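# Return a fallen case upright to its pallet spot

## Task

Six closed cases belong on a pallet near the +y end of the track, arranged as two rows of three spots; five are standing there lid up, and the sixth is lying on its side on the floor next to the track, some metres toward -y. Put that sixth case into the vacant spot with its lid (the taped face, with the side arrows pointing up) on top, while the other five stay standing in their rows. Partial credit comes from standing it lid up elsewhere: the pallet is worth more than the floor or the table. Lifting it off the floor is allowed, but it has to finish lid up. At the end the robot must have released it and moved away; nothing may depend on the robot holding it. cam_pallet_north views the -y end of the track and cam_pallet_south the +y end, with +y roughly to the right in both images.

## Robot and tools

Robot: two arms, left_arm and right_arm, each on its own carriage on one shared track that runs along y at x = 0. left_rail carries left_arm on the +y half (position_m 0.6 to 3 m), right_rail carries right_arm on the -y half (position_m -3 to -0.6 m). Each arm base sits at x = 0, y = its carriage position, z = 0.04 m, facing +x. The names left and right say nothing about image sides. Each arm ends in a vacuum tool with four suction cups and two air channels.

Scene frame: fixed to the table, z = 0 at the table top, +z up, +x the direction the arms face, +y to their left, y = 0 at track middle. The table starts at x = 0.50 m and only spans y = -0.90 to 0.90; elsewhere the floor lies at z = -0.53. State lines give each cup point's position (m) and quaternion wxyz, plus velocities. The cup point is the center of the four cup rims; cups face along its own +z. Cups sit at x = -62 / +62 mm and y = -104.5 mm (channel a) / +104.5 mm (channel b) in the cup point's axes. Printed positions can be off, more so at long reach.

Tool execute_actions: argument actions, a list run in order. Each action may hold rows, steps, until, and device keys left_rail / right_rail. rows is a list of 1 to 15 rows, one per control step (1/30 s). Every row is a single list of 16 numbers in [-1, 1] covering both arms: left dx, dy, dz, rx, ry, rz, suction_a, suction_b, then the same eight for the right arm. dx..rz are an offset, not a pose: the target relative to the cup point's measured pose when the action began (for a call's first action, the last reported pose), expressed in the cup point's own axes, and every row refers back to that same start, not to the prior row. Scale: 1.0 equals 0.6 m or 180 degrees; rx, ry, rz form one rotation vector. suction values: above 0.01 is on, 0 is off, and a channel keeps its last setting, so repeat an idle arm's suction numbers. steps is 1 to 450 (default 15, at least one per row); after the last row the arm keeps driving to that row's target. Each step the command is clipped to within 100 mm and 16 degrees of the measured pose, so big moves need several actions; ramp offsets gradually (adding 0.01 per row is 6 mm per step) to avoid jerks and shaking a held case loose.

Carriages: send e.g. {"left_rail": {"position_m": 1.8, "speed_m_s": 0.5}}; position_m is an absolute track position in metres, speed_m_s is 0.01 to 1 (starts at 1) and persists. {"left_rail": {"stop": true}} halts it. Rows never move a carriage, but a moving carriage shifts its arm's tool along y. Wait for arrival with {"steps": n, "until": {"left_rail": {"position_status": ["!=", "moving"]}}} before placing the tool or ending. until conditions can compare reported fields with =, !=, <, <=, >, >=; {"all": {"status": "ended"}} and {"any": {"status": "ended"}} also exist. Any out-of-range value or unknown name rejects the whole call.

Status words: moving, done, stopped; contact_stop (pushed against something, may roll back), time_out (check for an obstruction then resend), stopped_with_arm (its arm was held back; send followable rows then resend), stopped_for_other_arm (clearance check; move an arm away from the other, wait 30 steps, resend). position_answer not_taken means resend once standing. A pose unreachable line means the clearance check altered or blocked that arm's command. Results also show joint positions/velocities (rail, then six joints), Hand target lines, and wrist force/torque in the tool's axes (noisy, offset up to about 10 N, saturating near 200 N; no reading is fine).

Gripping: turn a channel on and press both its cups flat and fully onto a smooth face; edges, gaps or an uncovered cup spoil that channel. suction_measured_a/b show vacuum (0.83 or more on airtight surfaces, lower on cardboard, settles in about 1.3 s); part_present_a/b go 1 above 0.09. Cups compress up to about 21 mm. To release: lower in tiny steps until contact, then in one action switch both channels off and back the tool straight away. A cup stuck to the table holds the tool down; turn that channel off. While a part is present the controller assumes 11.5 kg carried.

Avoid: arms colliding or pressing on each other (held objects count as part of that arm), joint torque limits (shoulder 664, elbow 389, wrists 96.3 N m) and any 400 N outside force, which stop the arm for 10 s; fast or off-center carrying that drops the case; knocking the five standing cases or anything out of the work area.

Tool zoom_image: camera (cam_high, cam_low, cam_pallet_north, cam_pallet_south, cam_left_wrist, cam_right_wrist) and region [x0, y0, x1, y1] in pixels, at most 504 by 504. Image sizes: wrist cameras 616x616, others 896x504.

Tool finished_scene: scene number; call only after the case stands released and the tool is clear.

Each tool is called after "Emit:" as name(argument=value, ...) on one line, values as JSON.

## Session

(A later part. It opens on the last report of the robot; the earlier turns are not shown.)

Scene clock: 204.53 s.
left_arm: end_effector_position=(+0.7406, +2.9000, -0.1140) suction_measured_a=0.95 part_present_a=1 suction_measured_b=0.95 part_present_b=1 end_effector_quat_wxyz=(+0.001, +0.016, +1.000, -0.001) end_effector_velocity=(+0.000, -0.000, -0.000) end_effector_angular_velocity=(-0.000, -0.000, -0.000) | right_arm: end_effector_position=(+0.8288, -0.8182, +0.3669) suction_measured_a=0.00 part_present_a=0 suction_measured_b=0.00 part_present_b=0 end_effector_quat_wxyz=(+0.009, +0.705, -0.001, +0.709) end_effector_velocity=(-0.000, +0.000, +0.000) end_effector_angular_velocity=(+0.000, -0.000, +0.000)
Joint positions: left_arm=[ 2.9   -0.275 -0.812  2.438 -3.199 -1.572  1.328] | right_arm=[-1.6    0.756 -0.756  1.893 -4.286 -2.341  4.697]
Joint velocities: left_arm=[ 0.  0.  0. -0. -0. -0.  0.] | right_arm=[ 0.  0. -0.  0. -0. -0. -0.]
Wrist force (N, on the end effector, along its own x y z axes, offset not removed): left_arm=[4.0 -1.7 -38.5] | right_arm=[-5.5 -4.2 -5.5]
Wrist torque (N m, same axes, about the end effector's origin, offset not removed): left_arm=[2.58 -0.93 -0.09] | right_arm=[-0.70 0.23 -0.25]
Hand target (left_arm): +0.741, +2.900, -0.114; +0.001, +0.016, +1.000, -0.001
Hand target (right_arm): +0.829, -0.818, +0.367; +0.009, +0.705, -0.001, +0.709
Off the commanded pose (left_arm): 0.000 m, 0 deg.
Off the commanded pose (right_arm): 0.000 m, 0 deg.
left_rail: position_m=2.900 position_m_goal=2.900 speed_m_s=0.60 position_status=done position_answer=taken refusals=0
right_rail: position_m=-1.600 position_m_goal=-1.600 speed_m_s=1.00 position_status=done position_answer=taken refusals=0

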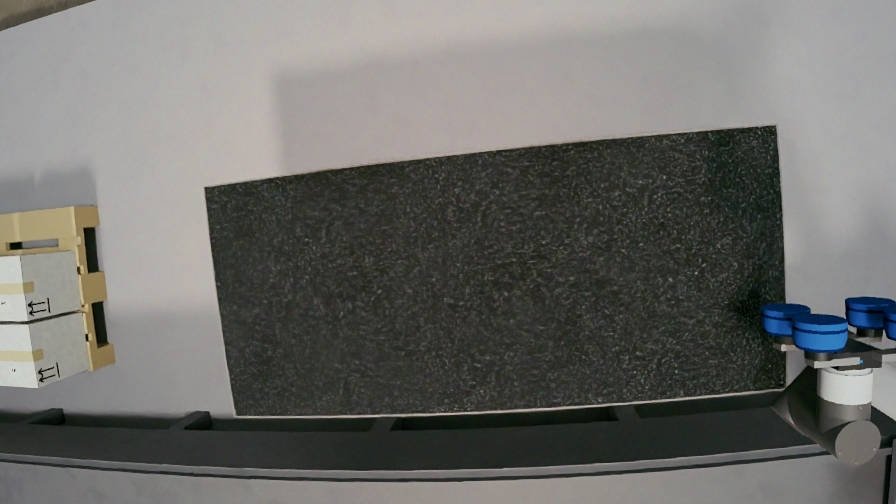

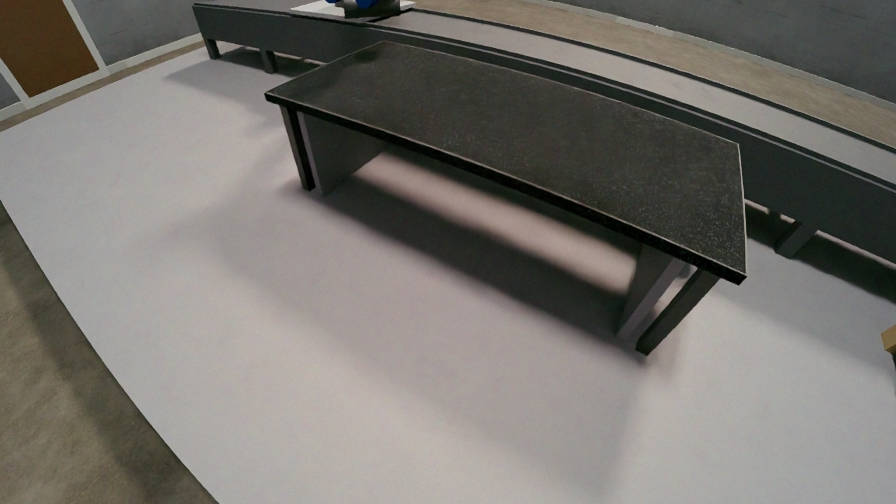

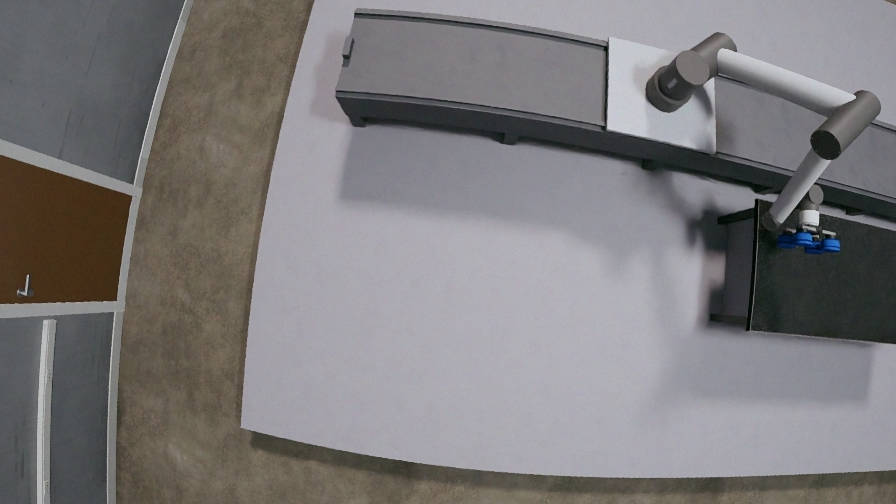

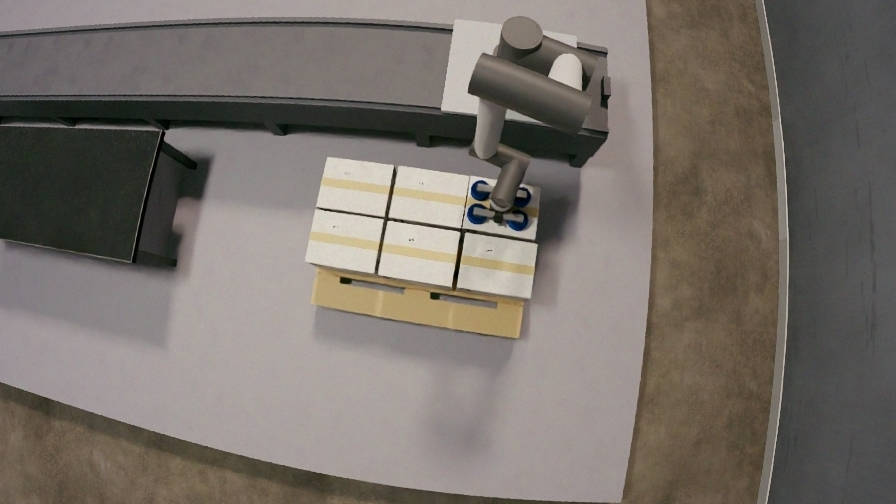

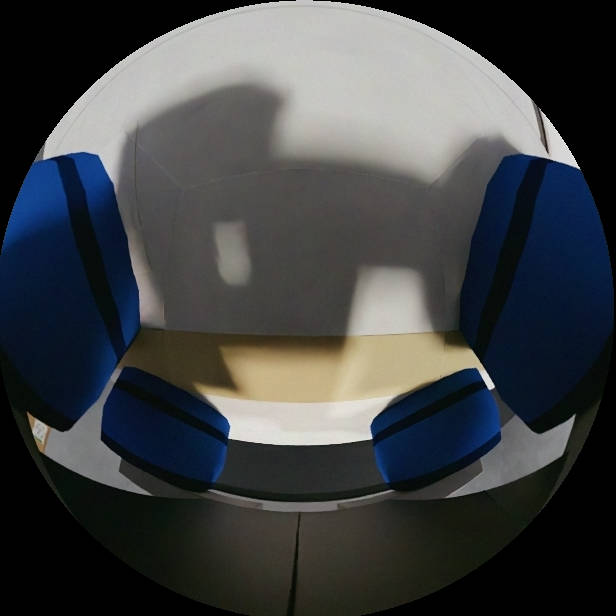

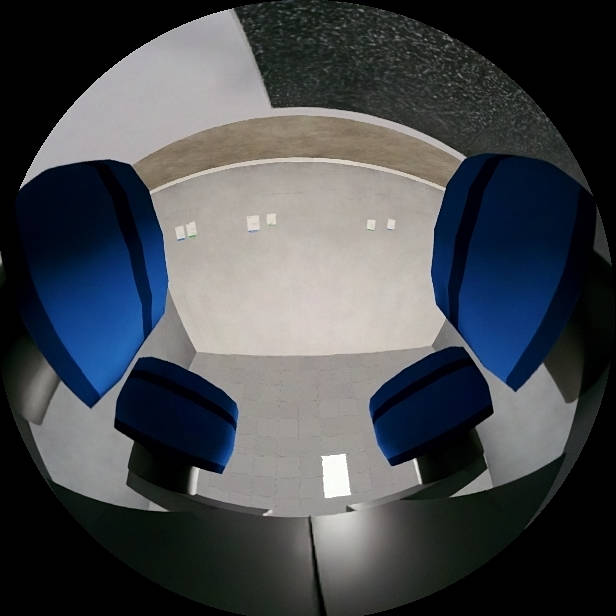

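Not touching yet.

Emit:
execute_actions(actions=[{"rows":[[0,0,0.005,0,0,0,1,1,0,0,0,0,0,0,0,0],[0,0,0.01,0,0,0,1,1,0,0,0,0,0,0,0,0],[0,0,0.015,0,0,0,1,1,0,0,0,0,0,0,0,0]],"steps":20}])

Scene clock: 207.43 s.
left_arm: end_effector_position=(+0.7406, +2.9000, -0.1229) suction_measured_a=0.95 part_present_a=1 suction_measured_b=0.95 part_present_b=1 end_effector_quat_wxyz=(+0.001, +0.016, +1.000, -0.001) end_effector_velocity=(+0.000, -0.000, -0.001) end_effector_angular_velocity=(-0.000, -0.000, +0.000) | right_arm: end_effector_position=(+0.8288, -0.8182, +0.3669) suction_measured_a=0.00 part_present_a=0 suction_measured_b=0.00 part_present_b=0 end_effector_quat_wxyz=(+0.009, +0.705, -0.001, +0.709) end_effector_velocity=(-0.000, -0.000, +0.000) end_effector_angular_velocity=(+0.000, -0.000, -0.000)
Joint positions: left_arm=[ 2.9   -0.275 -0.796  2.435 -3.212 -1.572  1.328] | right_arm=[-1.6    0.756 -0.756  1.893 -4.286 -2.341  4.697]
Joint velocities: left_arm=[ 0.    -0.     0.001 -0.    -0.001 -0.    -0.   ] | right_arm=[ 0.  0. -0.  0. -0. -0. -0.]
Wrist force (N, on the end effector, along its own x y z axes, offset not removed): left_arm=[3.7 -3.9 -36.7] | right_arm=[-3.5 -3.0 -2.0]
Wrist torque (N m, same axes, about the end effector's origin, offset not removed): left_arm=[2.32 -0.89 -0.11] | right_arm=[-0.26 0.01 -0.27]
Hand target (left_arm): +0.741, +2.900, -0.123; +0.001, +0.016, +1.000, -0.001
Hand target (right_arm): +0.829, -0.818, +0.367; +0.009, +0.705, -0.001, +0.709
Off the commanded pose (left_arm): 0.000 m, 0 deg.
Off the commanded pose (right_arm): 0.000 m, 0 deg.
left_rail: position_m=2.900 position_m_goal=2.900 speed_m_s=0.60 position_status=done position_answer=taken refusals=0
right_rail: position_m=-1.600 position_m_goal=-1.600 speed_m_s=1.00 position_status=done position_answer=taken refusals=0

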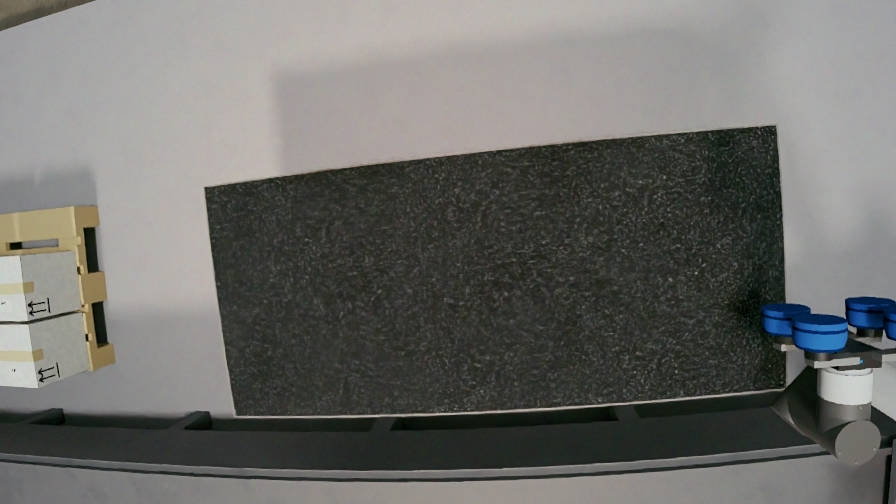

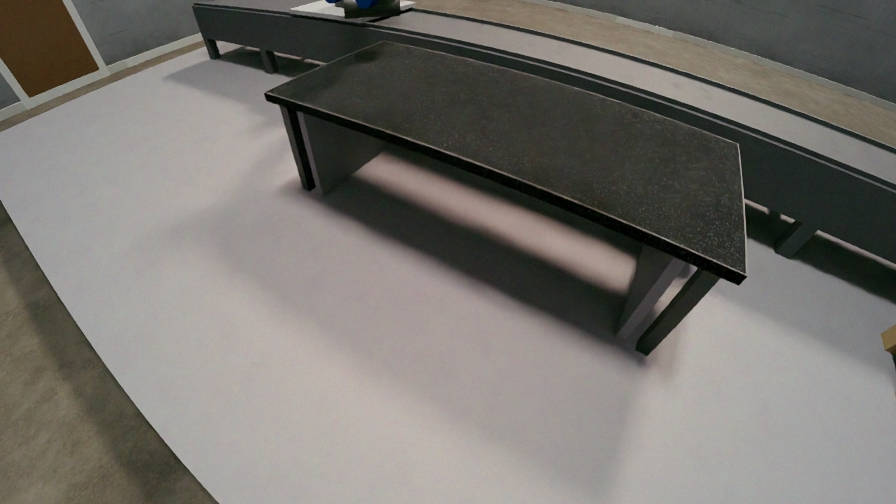

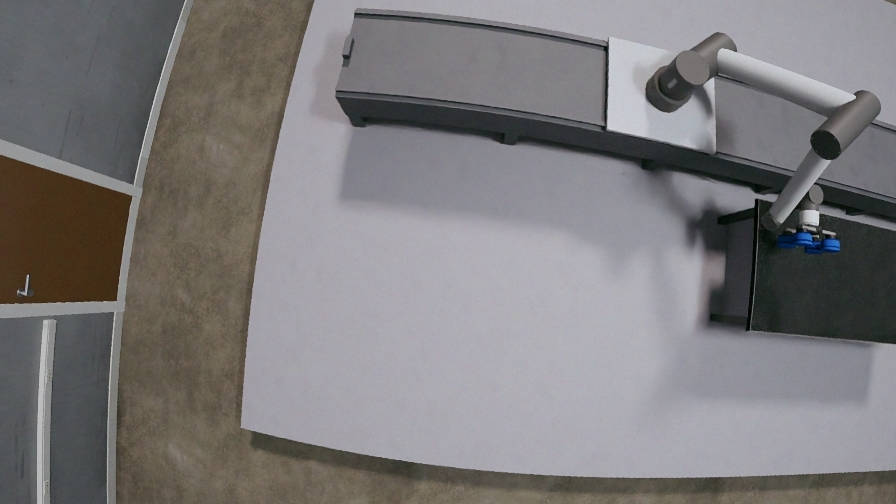

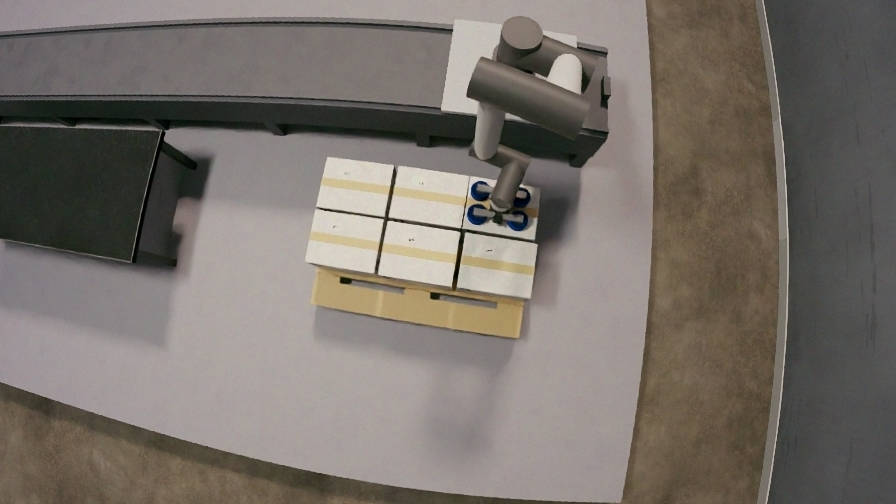

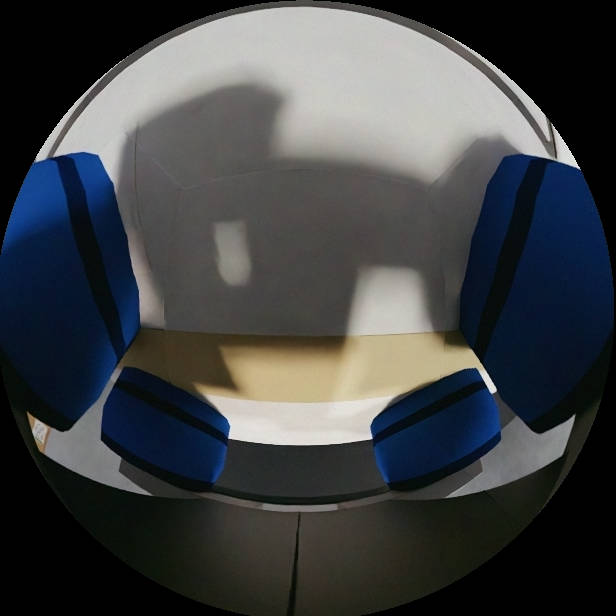

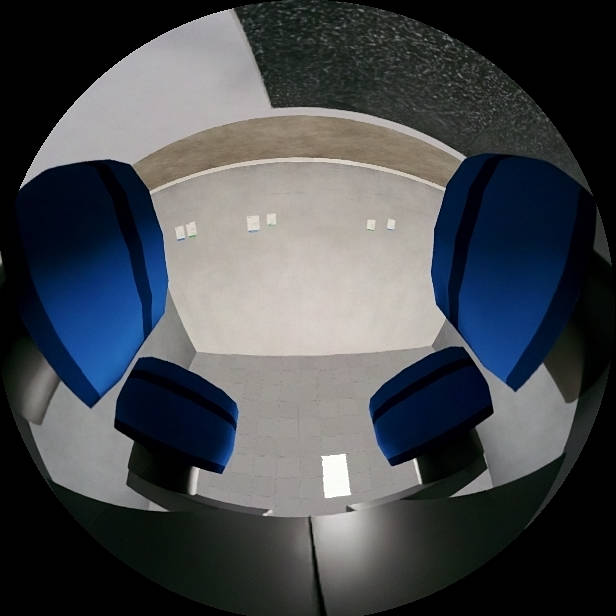

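Emit:
execute_actions(actions=[{"rows":[[0,0,0.004,0,0,0,1,1,0,0,0,0,0,0,0,0],[0,0,0.008,0,0,0,1,1,0,0,0,0,0,0,0,0],[0,0,0.012,0,0,0,1,1,0,0,0,0,0,0,0,0]],"steps":20}])

Scene clock: 220.50 s.
left_arm: end_effector_position=(+0.7411, +2.8999, -0.1242) suction_measured_a=0.95 part_present_a=1 suction_measured_b=0.95 part_present_b=1 end_effector_quat_wxyz=(+0.002, +0.016, +1.000, -0.001) end_effector_velocity=(+0.000, -0.000, -0.000) end_effector_angular_velocity=(-0.000, -0.000, -0.000) | right_arm: end_effector_position=(+0.8288, -0.8182, +0.3669) suction_measured_a=0.00 part_present_a=0 suction_measured_b=0.00 part_present_b=0 end_effector_quat_wxyz=(+0.009, +0.705, -0.001, +0.709) end_effector_velocity=(+0.000, -0.000, -0.000) end_effector_angular_velocity=(-0.000, +0.000, -0.000)
Joint positions: left_arm=[ 2.9   -0.275 -0.792  2.435 -3.219 -1.572  1.328] | right_arm=[-1.6    0.756 -0.756  1.893 -4.286 -2.341  4.697]
Joint velocities: left_arm=[ 0. -0.  0. -0. -0. -0.  0.] | right_arm=[ 0. -0.  0. -0.  0.  0.  0.]
Wrist force (N, on the end effector, along its own x y z axes, offset not removed): left_arm=[11.4 2.0 -71.1] | right_arm=[-2.4 -4.9 -0.2]
Wrist torque (N m, same axes, about the end effector's origin, offset not removed): left_arm=[-3.22 4.43 -0.68] | right_arm=[-0.58 -0.08 -0.40]
Hand target (left_arm): +0.741, +2.900, -0.124; +0.002, +0.016, +1.000, -0.001
Hand target (right_arm): +0.829, -0.818, +0.367; +0.009, +0.705, -0.001, +0.709
Off the commanded pose (left_arm): 0.006 m, 0 deg.
Off the commanded pose (right_arm): 0.000 m, 0 deg.
FORCE FAULT: contact force on the left arm reached its limit, and that arm stopped for 10 seconds. The contact can be on any part of that arm, not only on its tool. That arm's remaining commands of this call were not run. That arm holds still and accepts commands again. Move the arm away from the contact; if what it grips holds it there, let go first. Pushing or pulling that hard again can fault the arm again.
left_rail: position_m=2.900 position_m_goal=2.900 speed_m_s=0.60 position_status=done position_answer=taken refusals=0
right_rail: position_m=-1.600 position_m_goal=-1.600 speed_m_s=1.00 position_status=done position_answer=taken refusals=0

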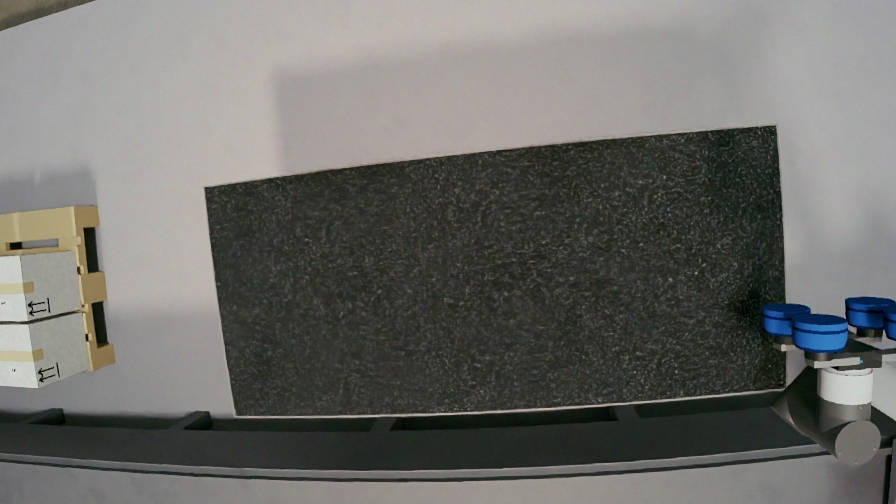

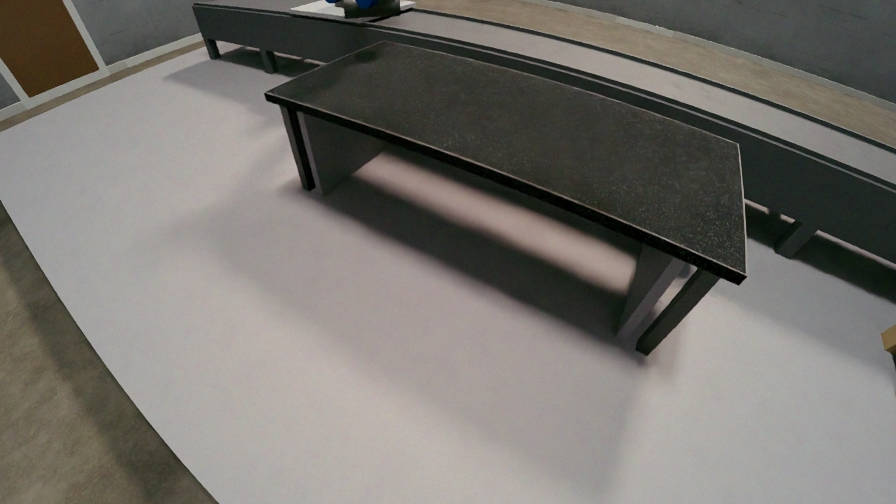

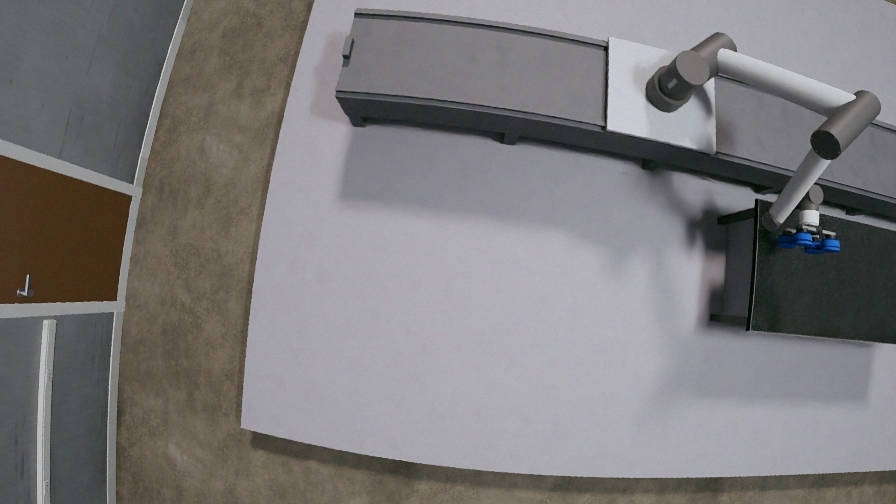

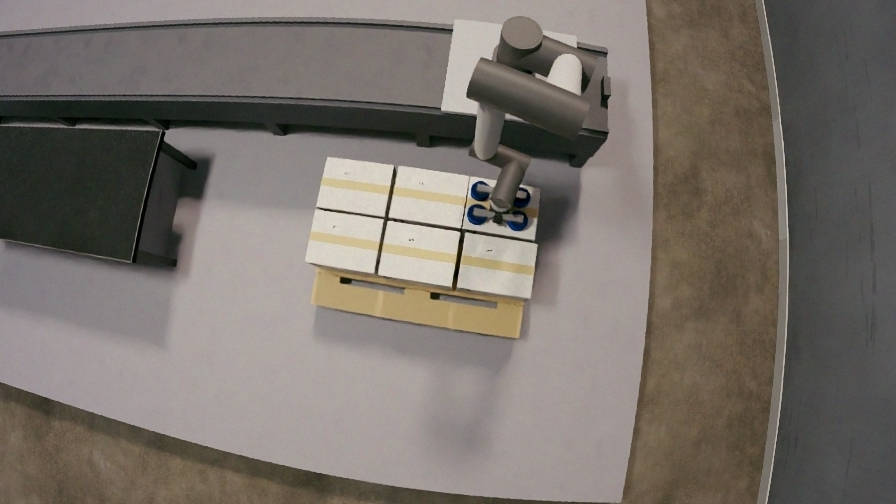

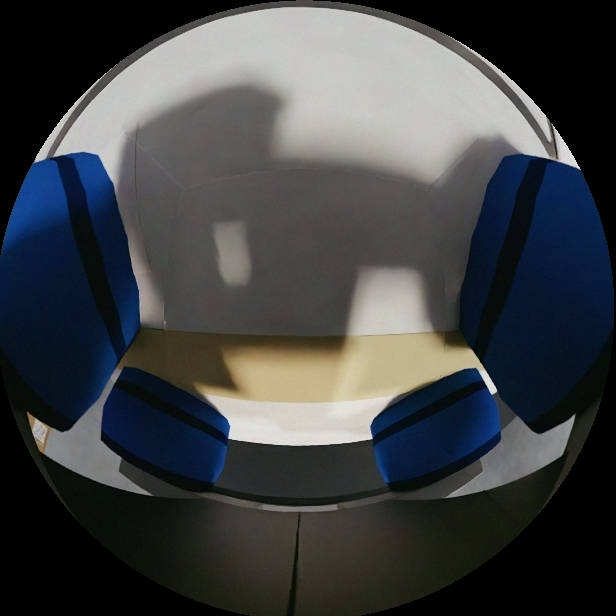

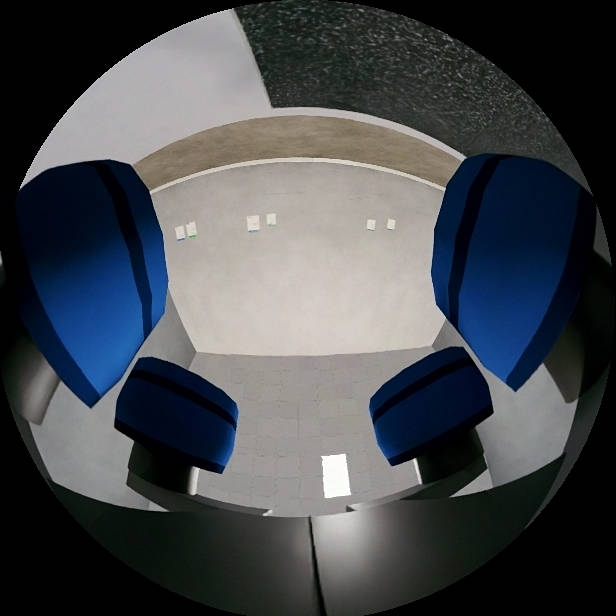

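Emit:
execute_actions(actions=[{"rows":[[0,0,-0.03,0,0,0,0,0,0,0,0,0,0,0,0,0],[0,0,-0.07,0,0,0,0,0,0,0,0,0,0,0,0,0],[0,0,-0.15,0,0,0,0,0,0,0,0,0,0,0,0,0],[0,0,-0.3,0,0,0,0,0,0,0,0,0,0,0,0,0],[0,0,-0.6,0,0,0,0,0,0,0,0,0,0,0,0,0]],"steps":60}])

Scene clock: 225.77 s.
left_arm: end_effector_position=(+0.7395, +2.9003, +0.2359) suction_measured_a=0.00 part_present_a=0 suction_measured_b=0.00 part_present_b=0 end_effector_quat_wxyz=(+0.002, +0.016, +1.000, -0.001) end_effector_velocity=(+0.000, -0.000, +0.000) end_effector_angular_velocity=(-0.000, -0.000, -0.000) | right_arm: end_effector_position=(+0.8288, -0.8182, +0.3669) suction_measured_a=0.00 part_present_a=0 suction_measured_b=0.00 part_present_b=0 end_effector_quat_wxyz=(+0.009, +0.705, -0.001, +0.709) end_effector_velocity=(+0.000, -0.000, +0.000) end_effector_angular_velocity=(+0.000, -0.000, +0.000)
Joint positions: left_arm=[ 2.9   -0.275 -1.405  2.38  -2.55  -1.572  1.328] | right_arm=[-1.6    0.756 -0.756  1.893 -4.286 -2.341  4.697]
Joint velocities: left_arm=[ 0. -0. -0. -0.  0.  0. -0.] | right_arm=[ 0. -0.  0. -0. -0.  0.  0.]
Wrist force (N, on the end effector, along its own x y z axes, offset not removed): left_arm=[4.9 -0.4 -3.6] | right_arm=[-2.2 -5.0 0.2]
Wrist torque (N m, same axes, about the end effector's origin, offset not removed): left_arm=[-0.37 -0.68 0.01] | right_arm=[-0.75 -0.05 -0.26]
Hand target (left_arm): +0.739, +2.900, +0.236; +0.002, +0.016, +1.000, -0.001
Hand target (right_arm): +0.829, -0.818, +0.367; +0.009, +0.705, -0.001, +0.709
Off the commanded pose (left_arm): 0.000 m, 0 deg.
Off the commanded pose (right_arm): 0.000 m, 0 deg.
left_rail: position_m=2.900 position_m_goal=2.900 speed_m_s=0.60 position_status=done position_answer=taken refusals=0
right_rail: position_m=-1.600 position_m_goal=-1.600 speed_m_s=1.00 position_status=done position_answer=taken refusals=0

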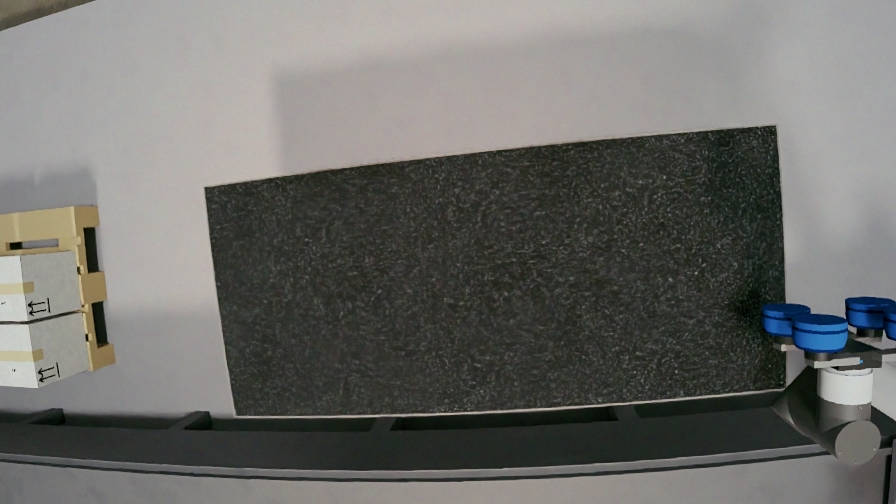

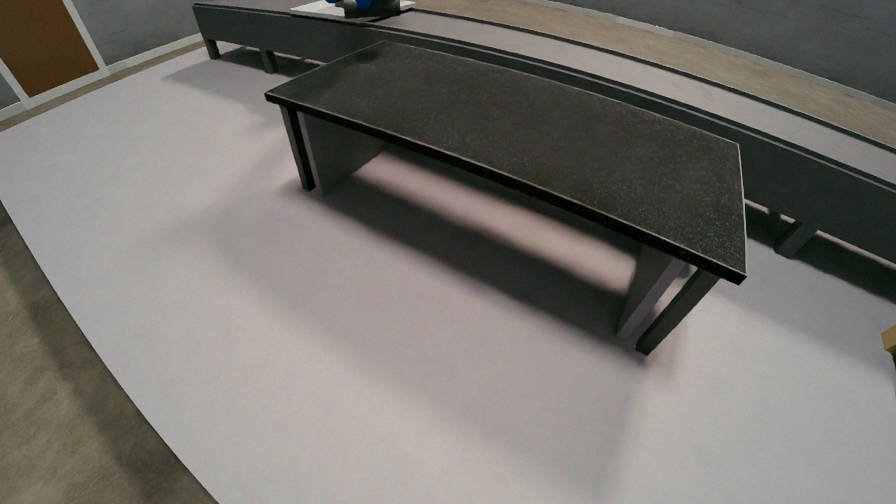

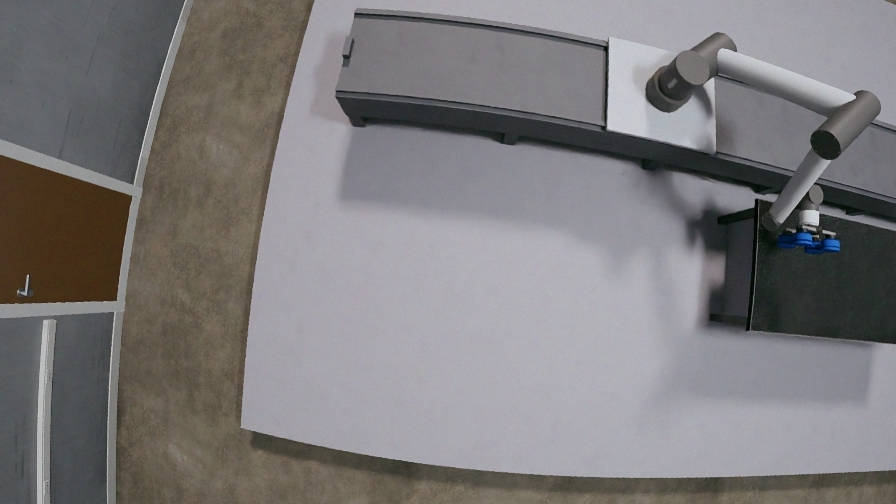

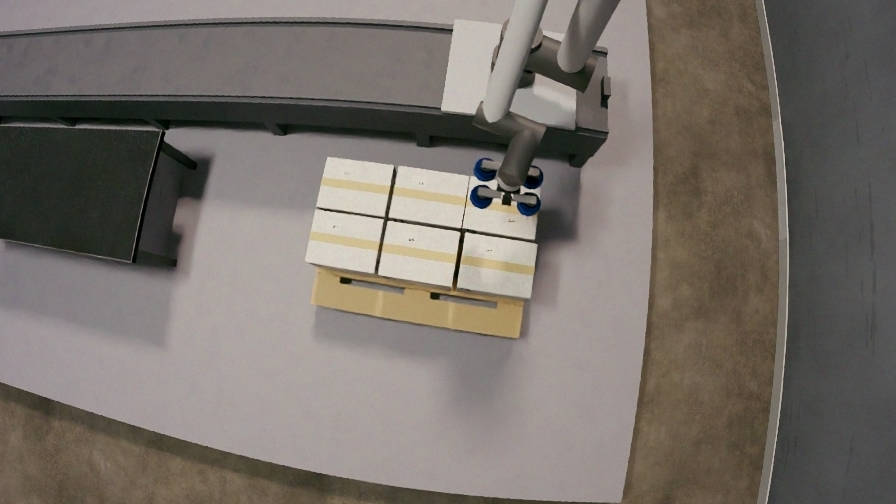

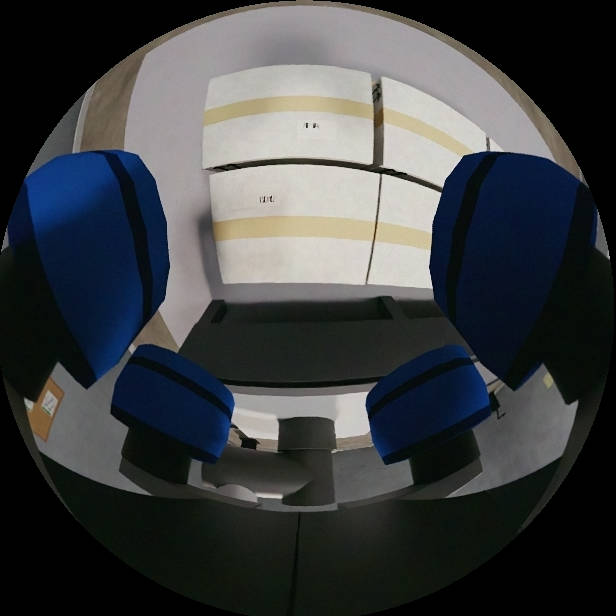

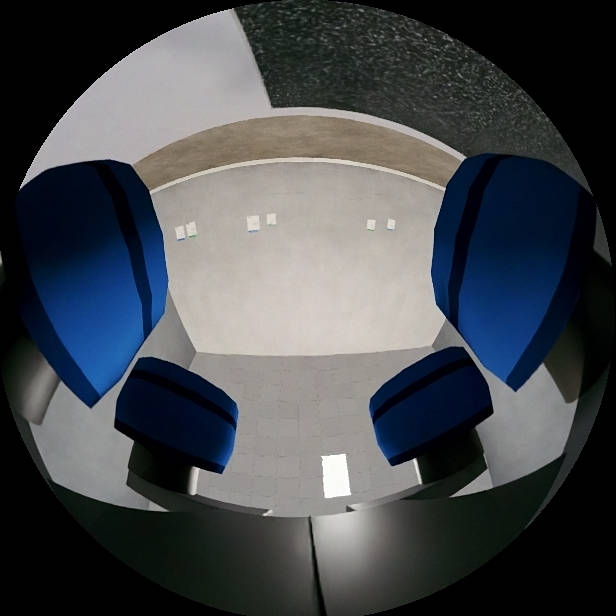

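Emit:
finished_scene(scene=2)

The scene is finished: the task was done.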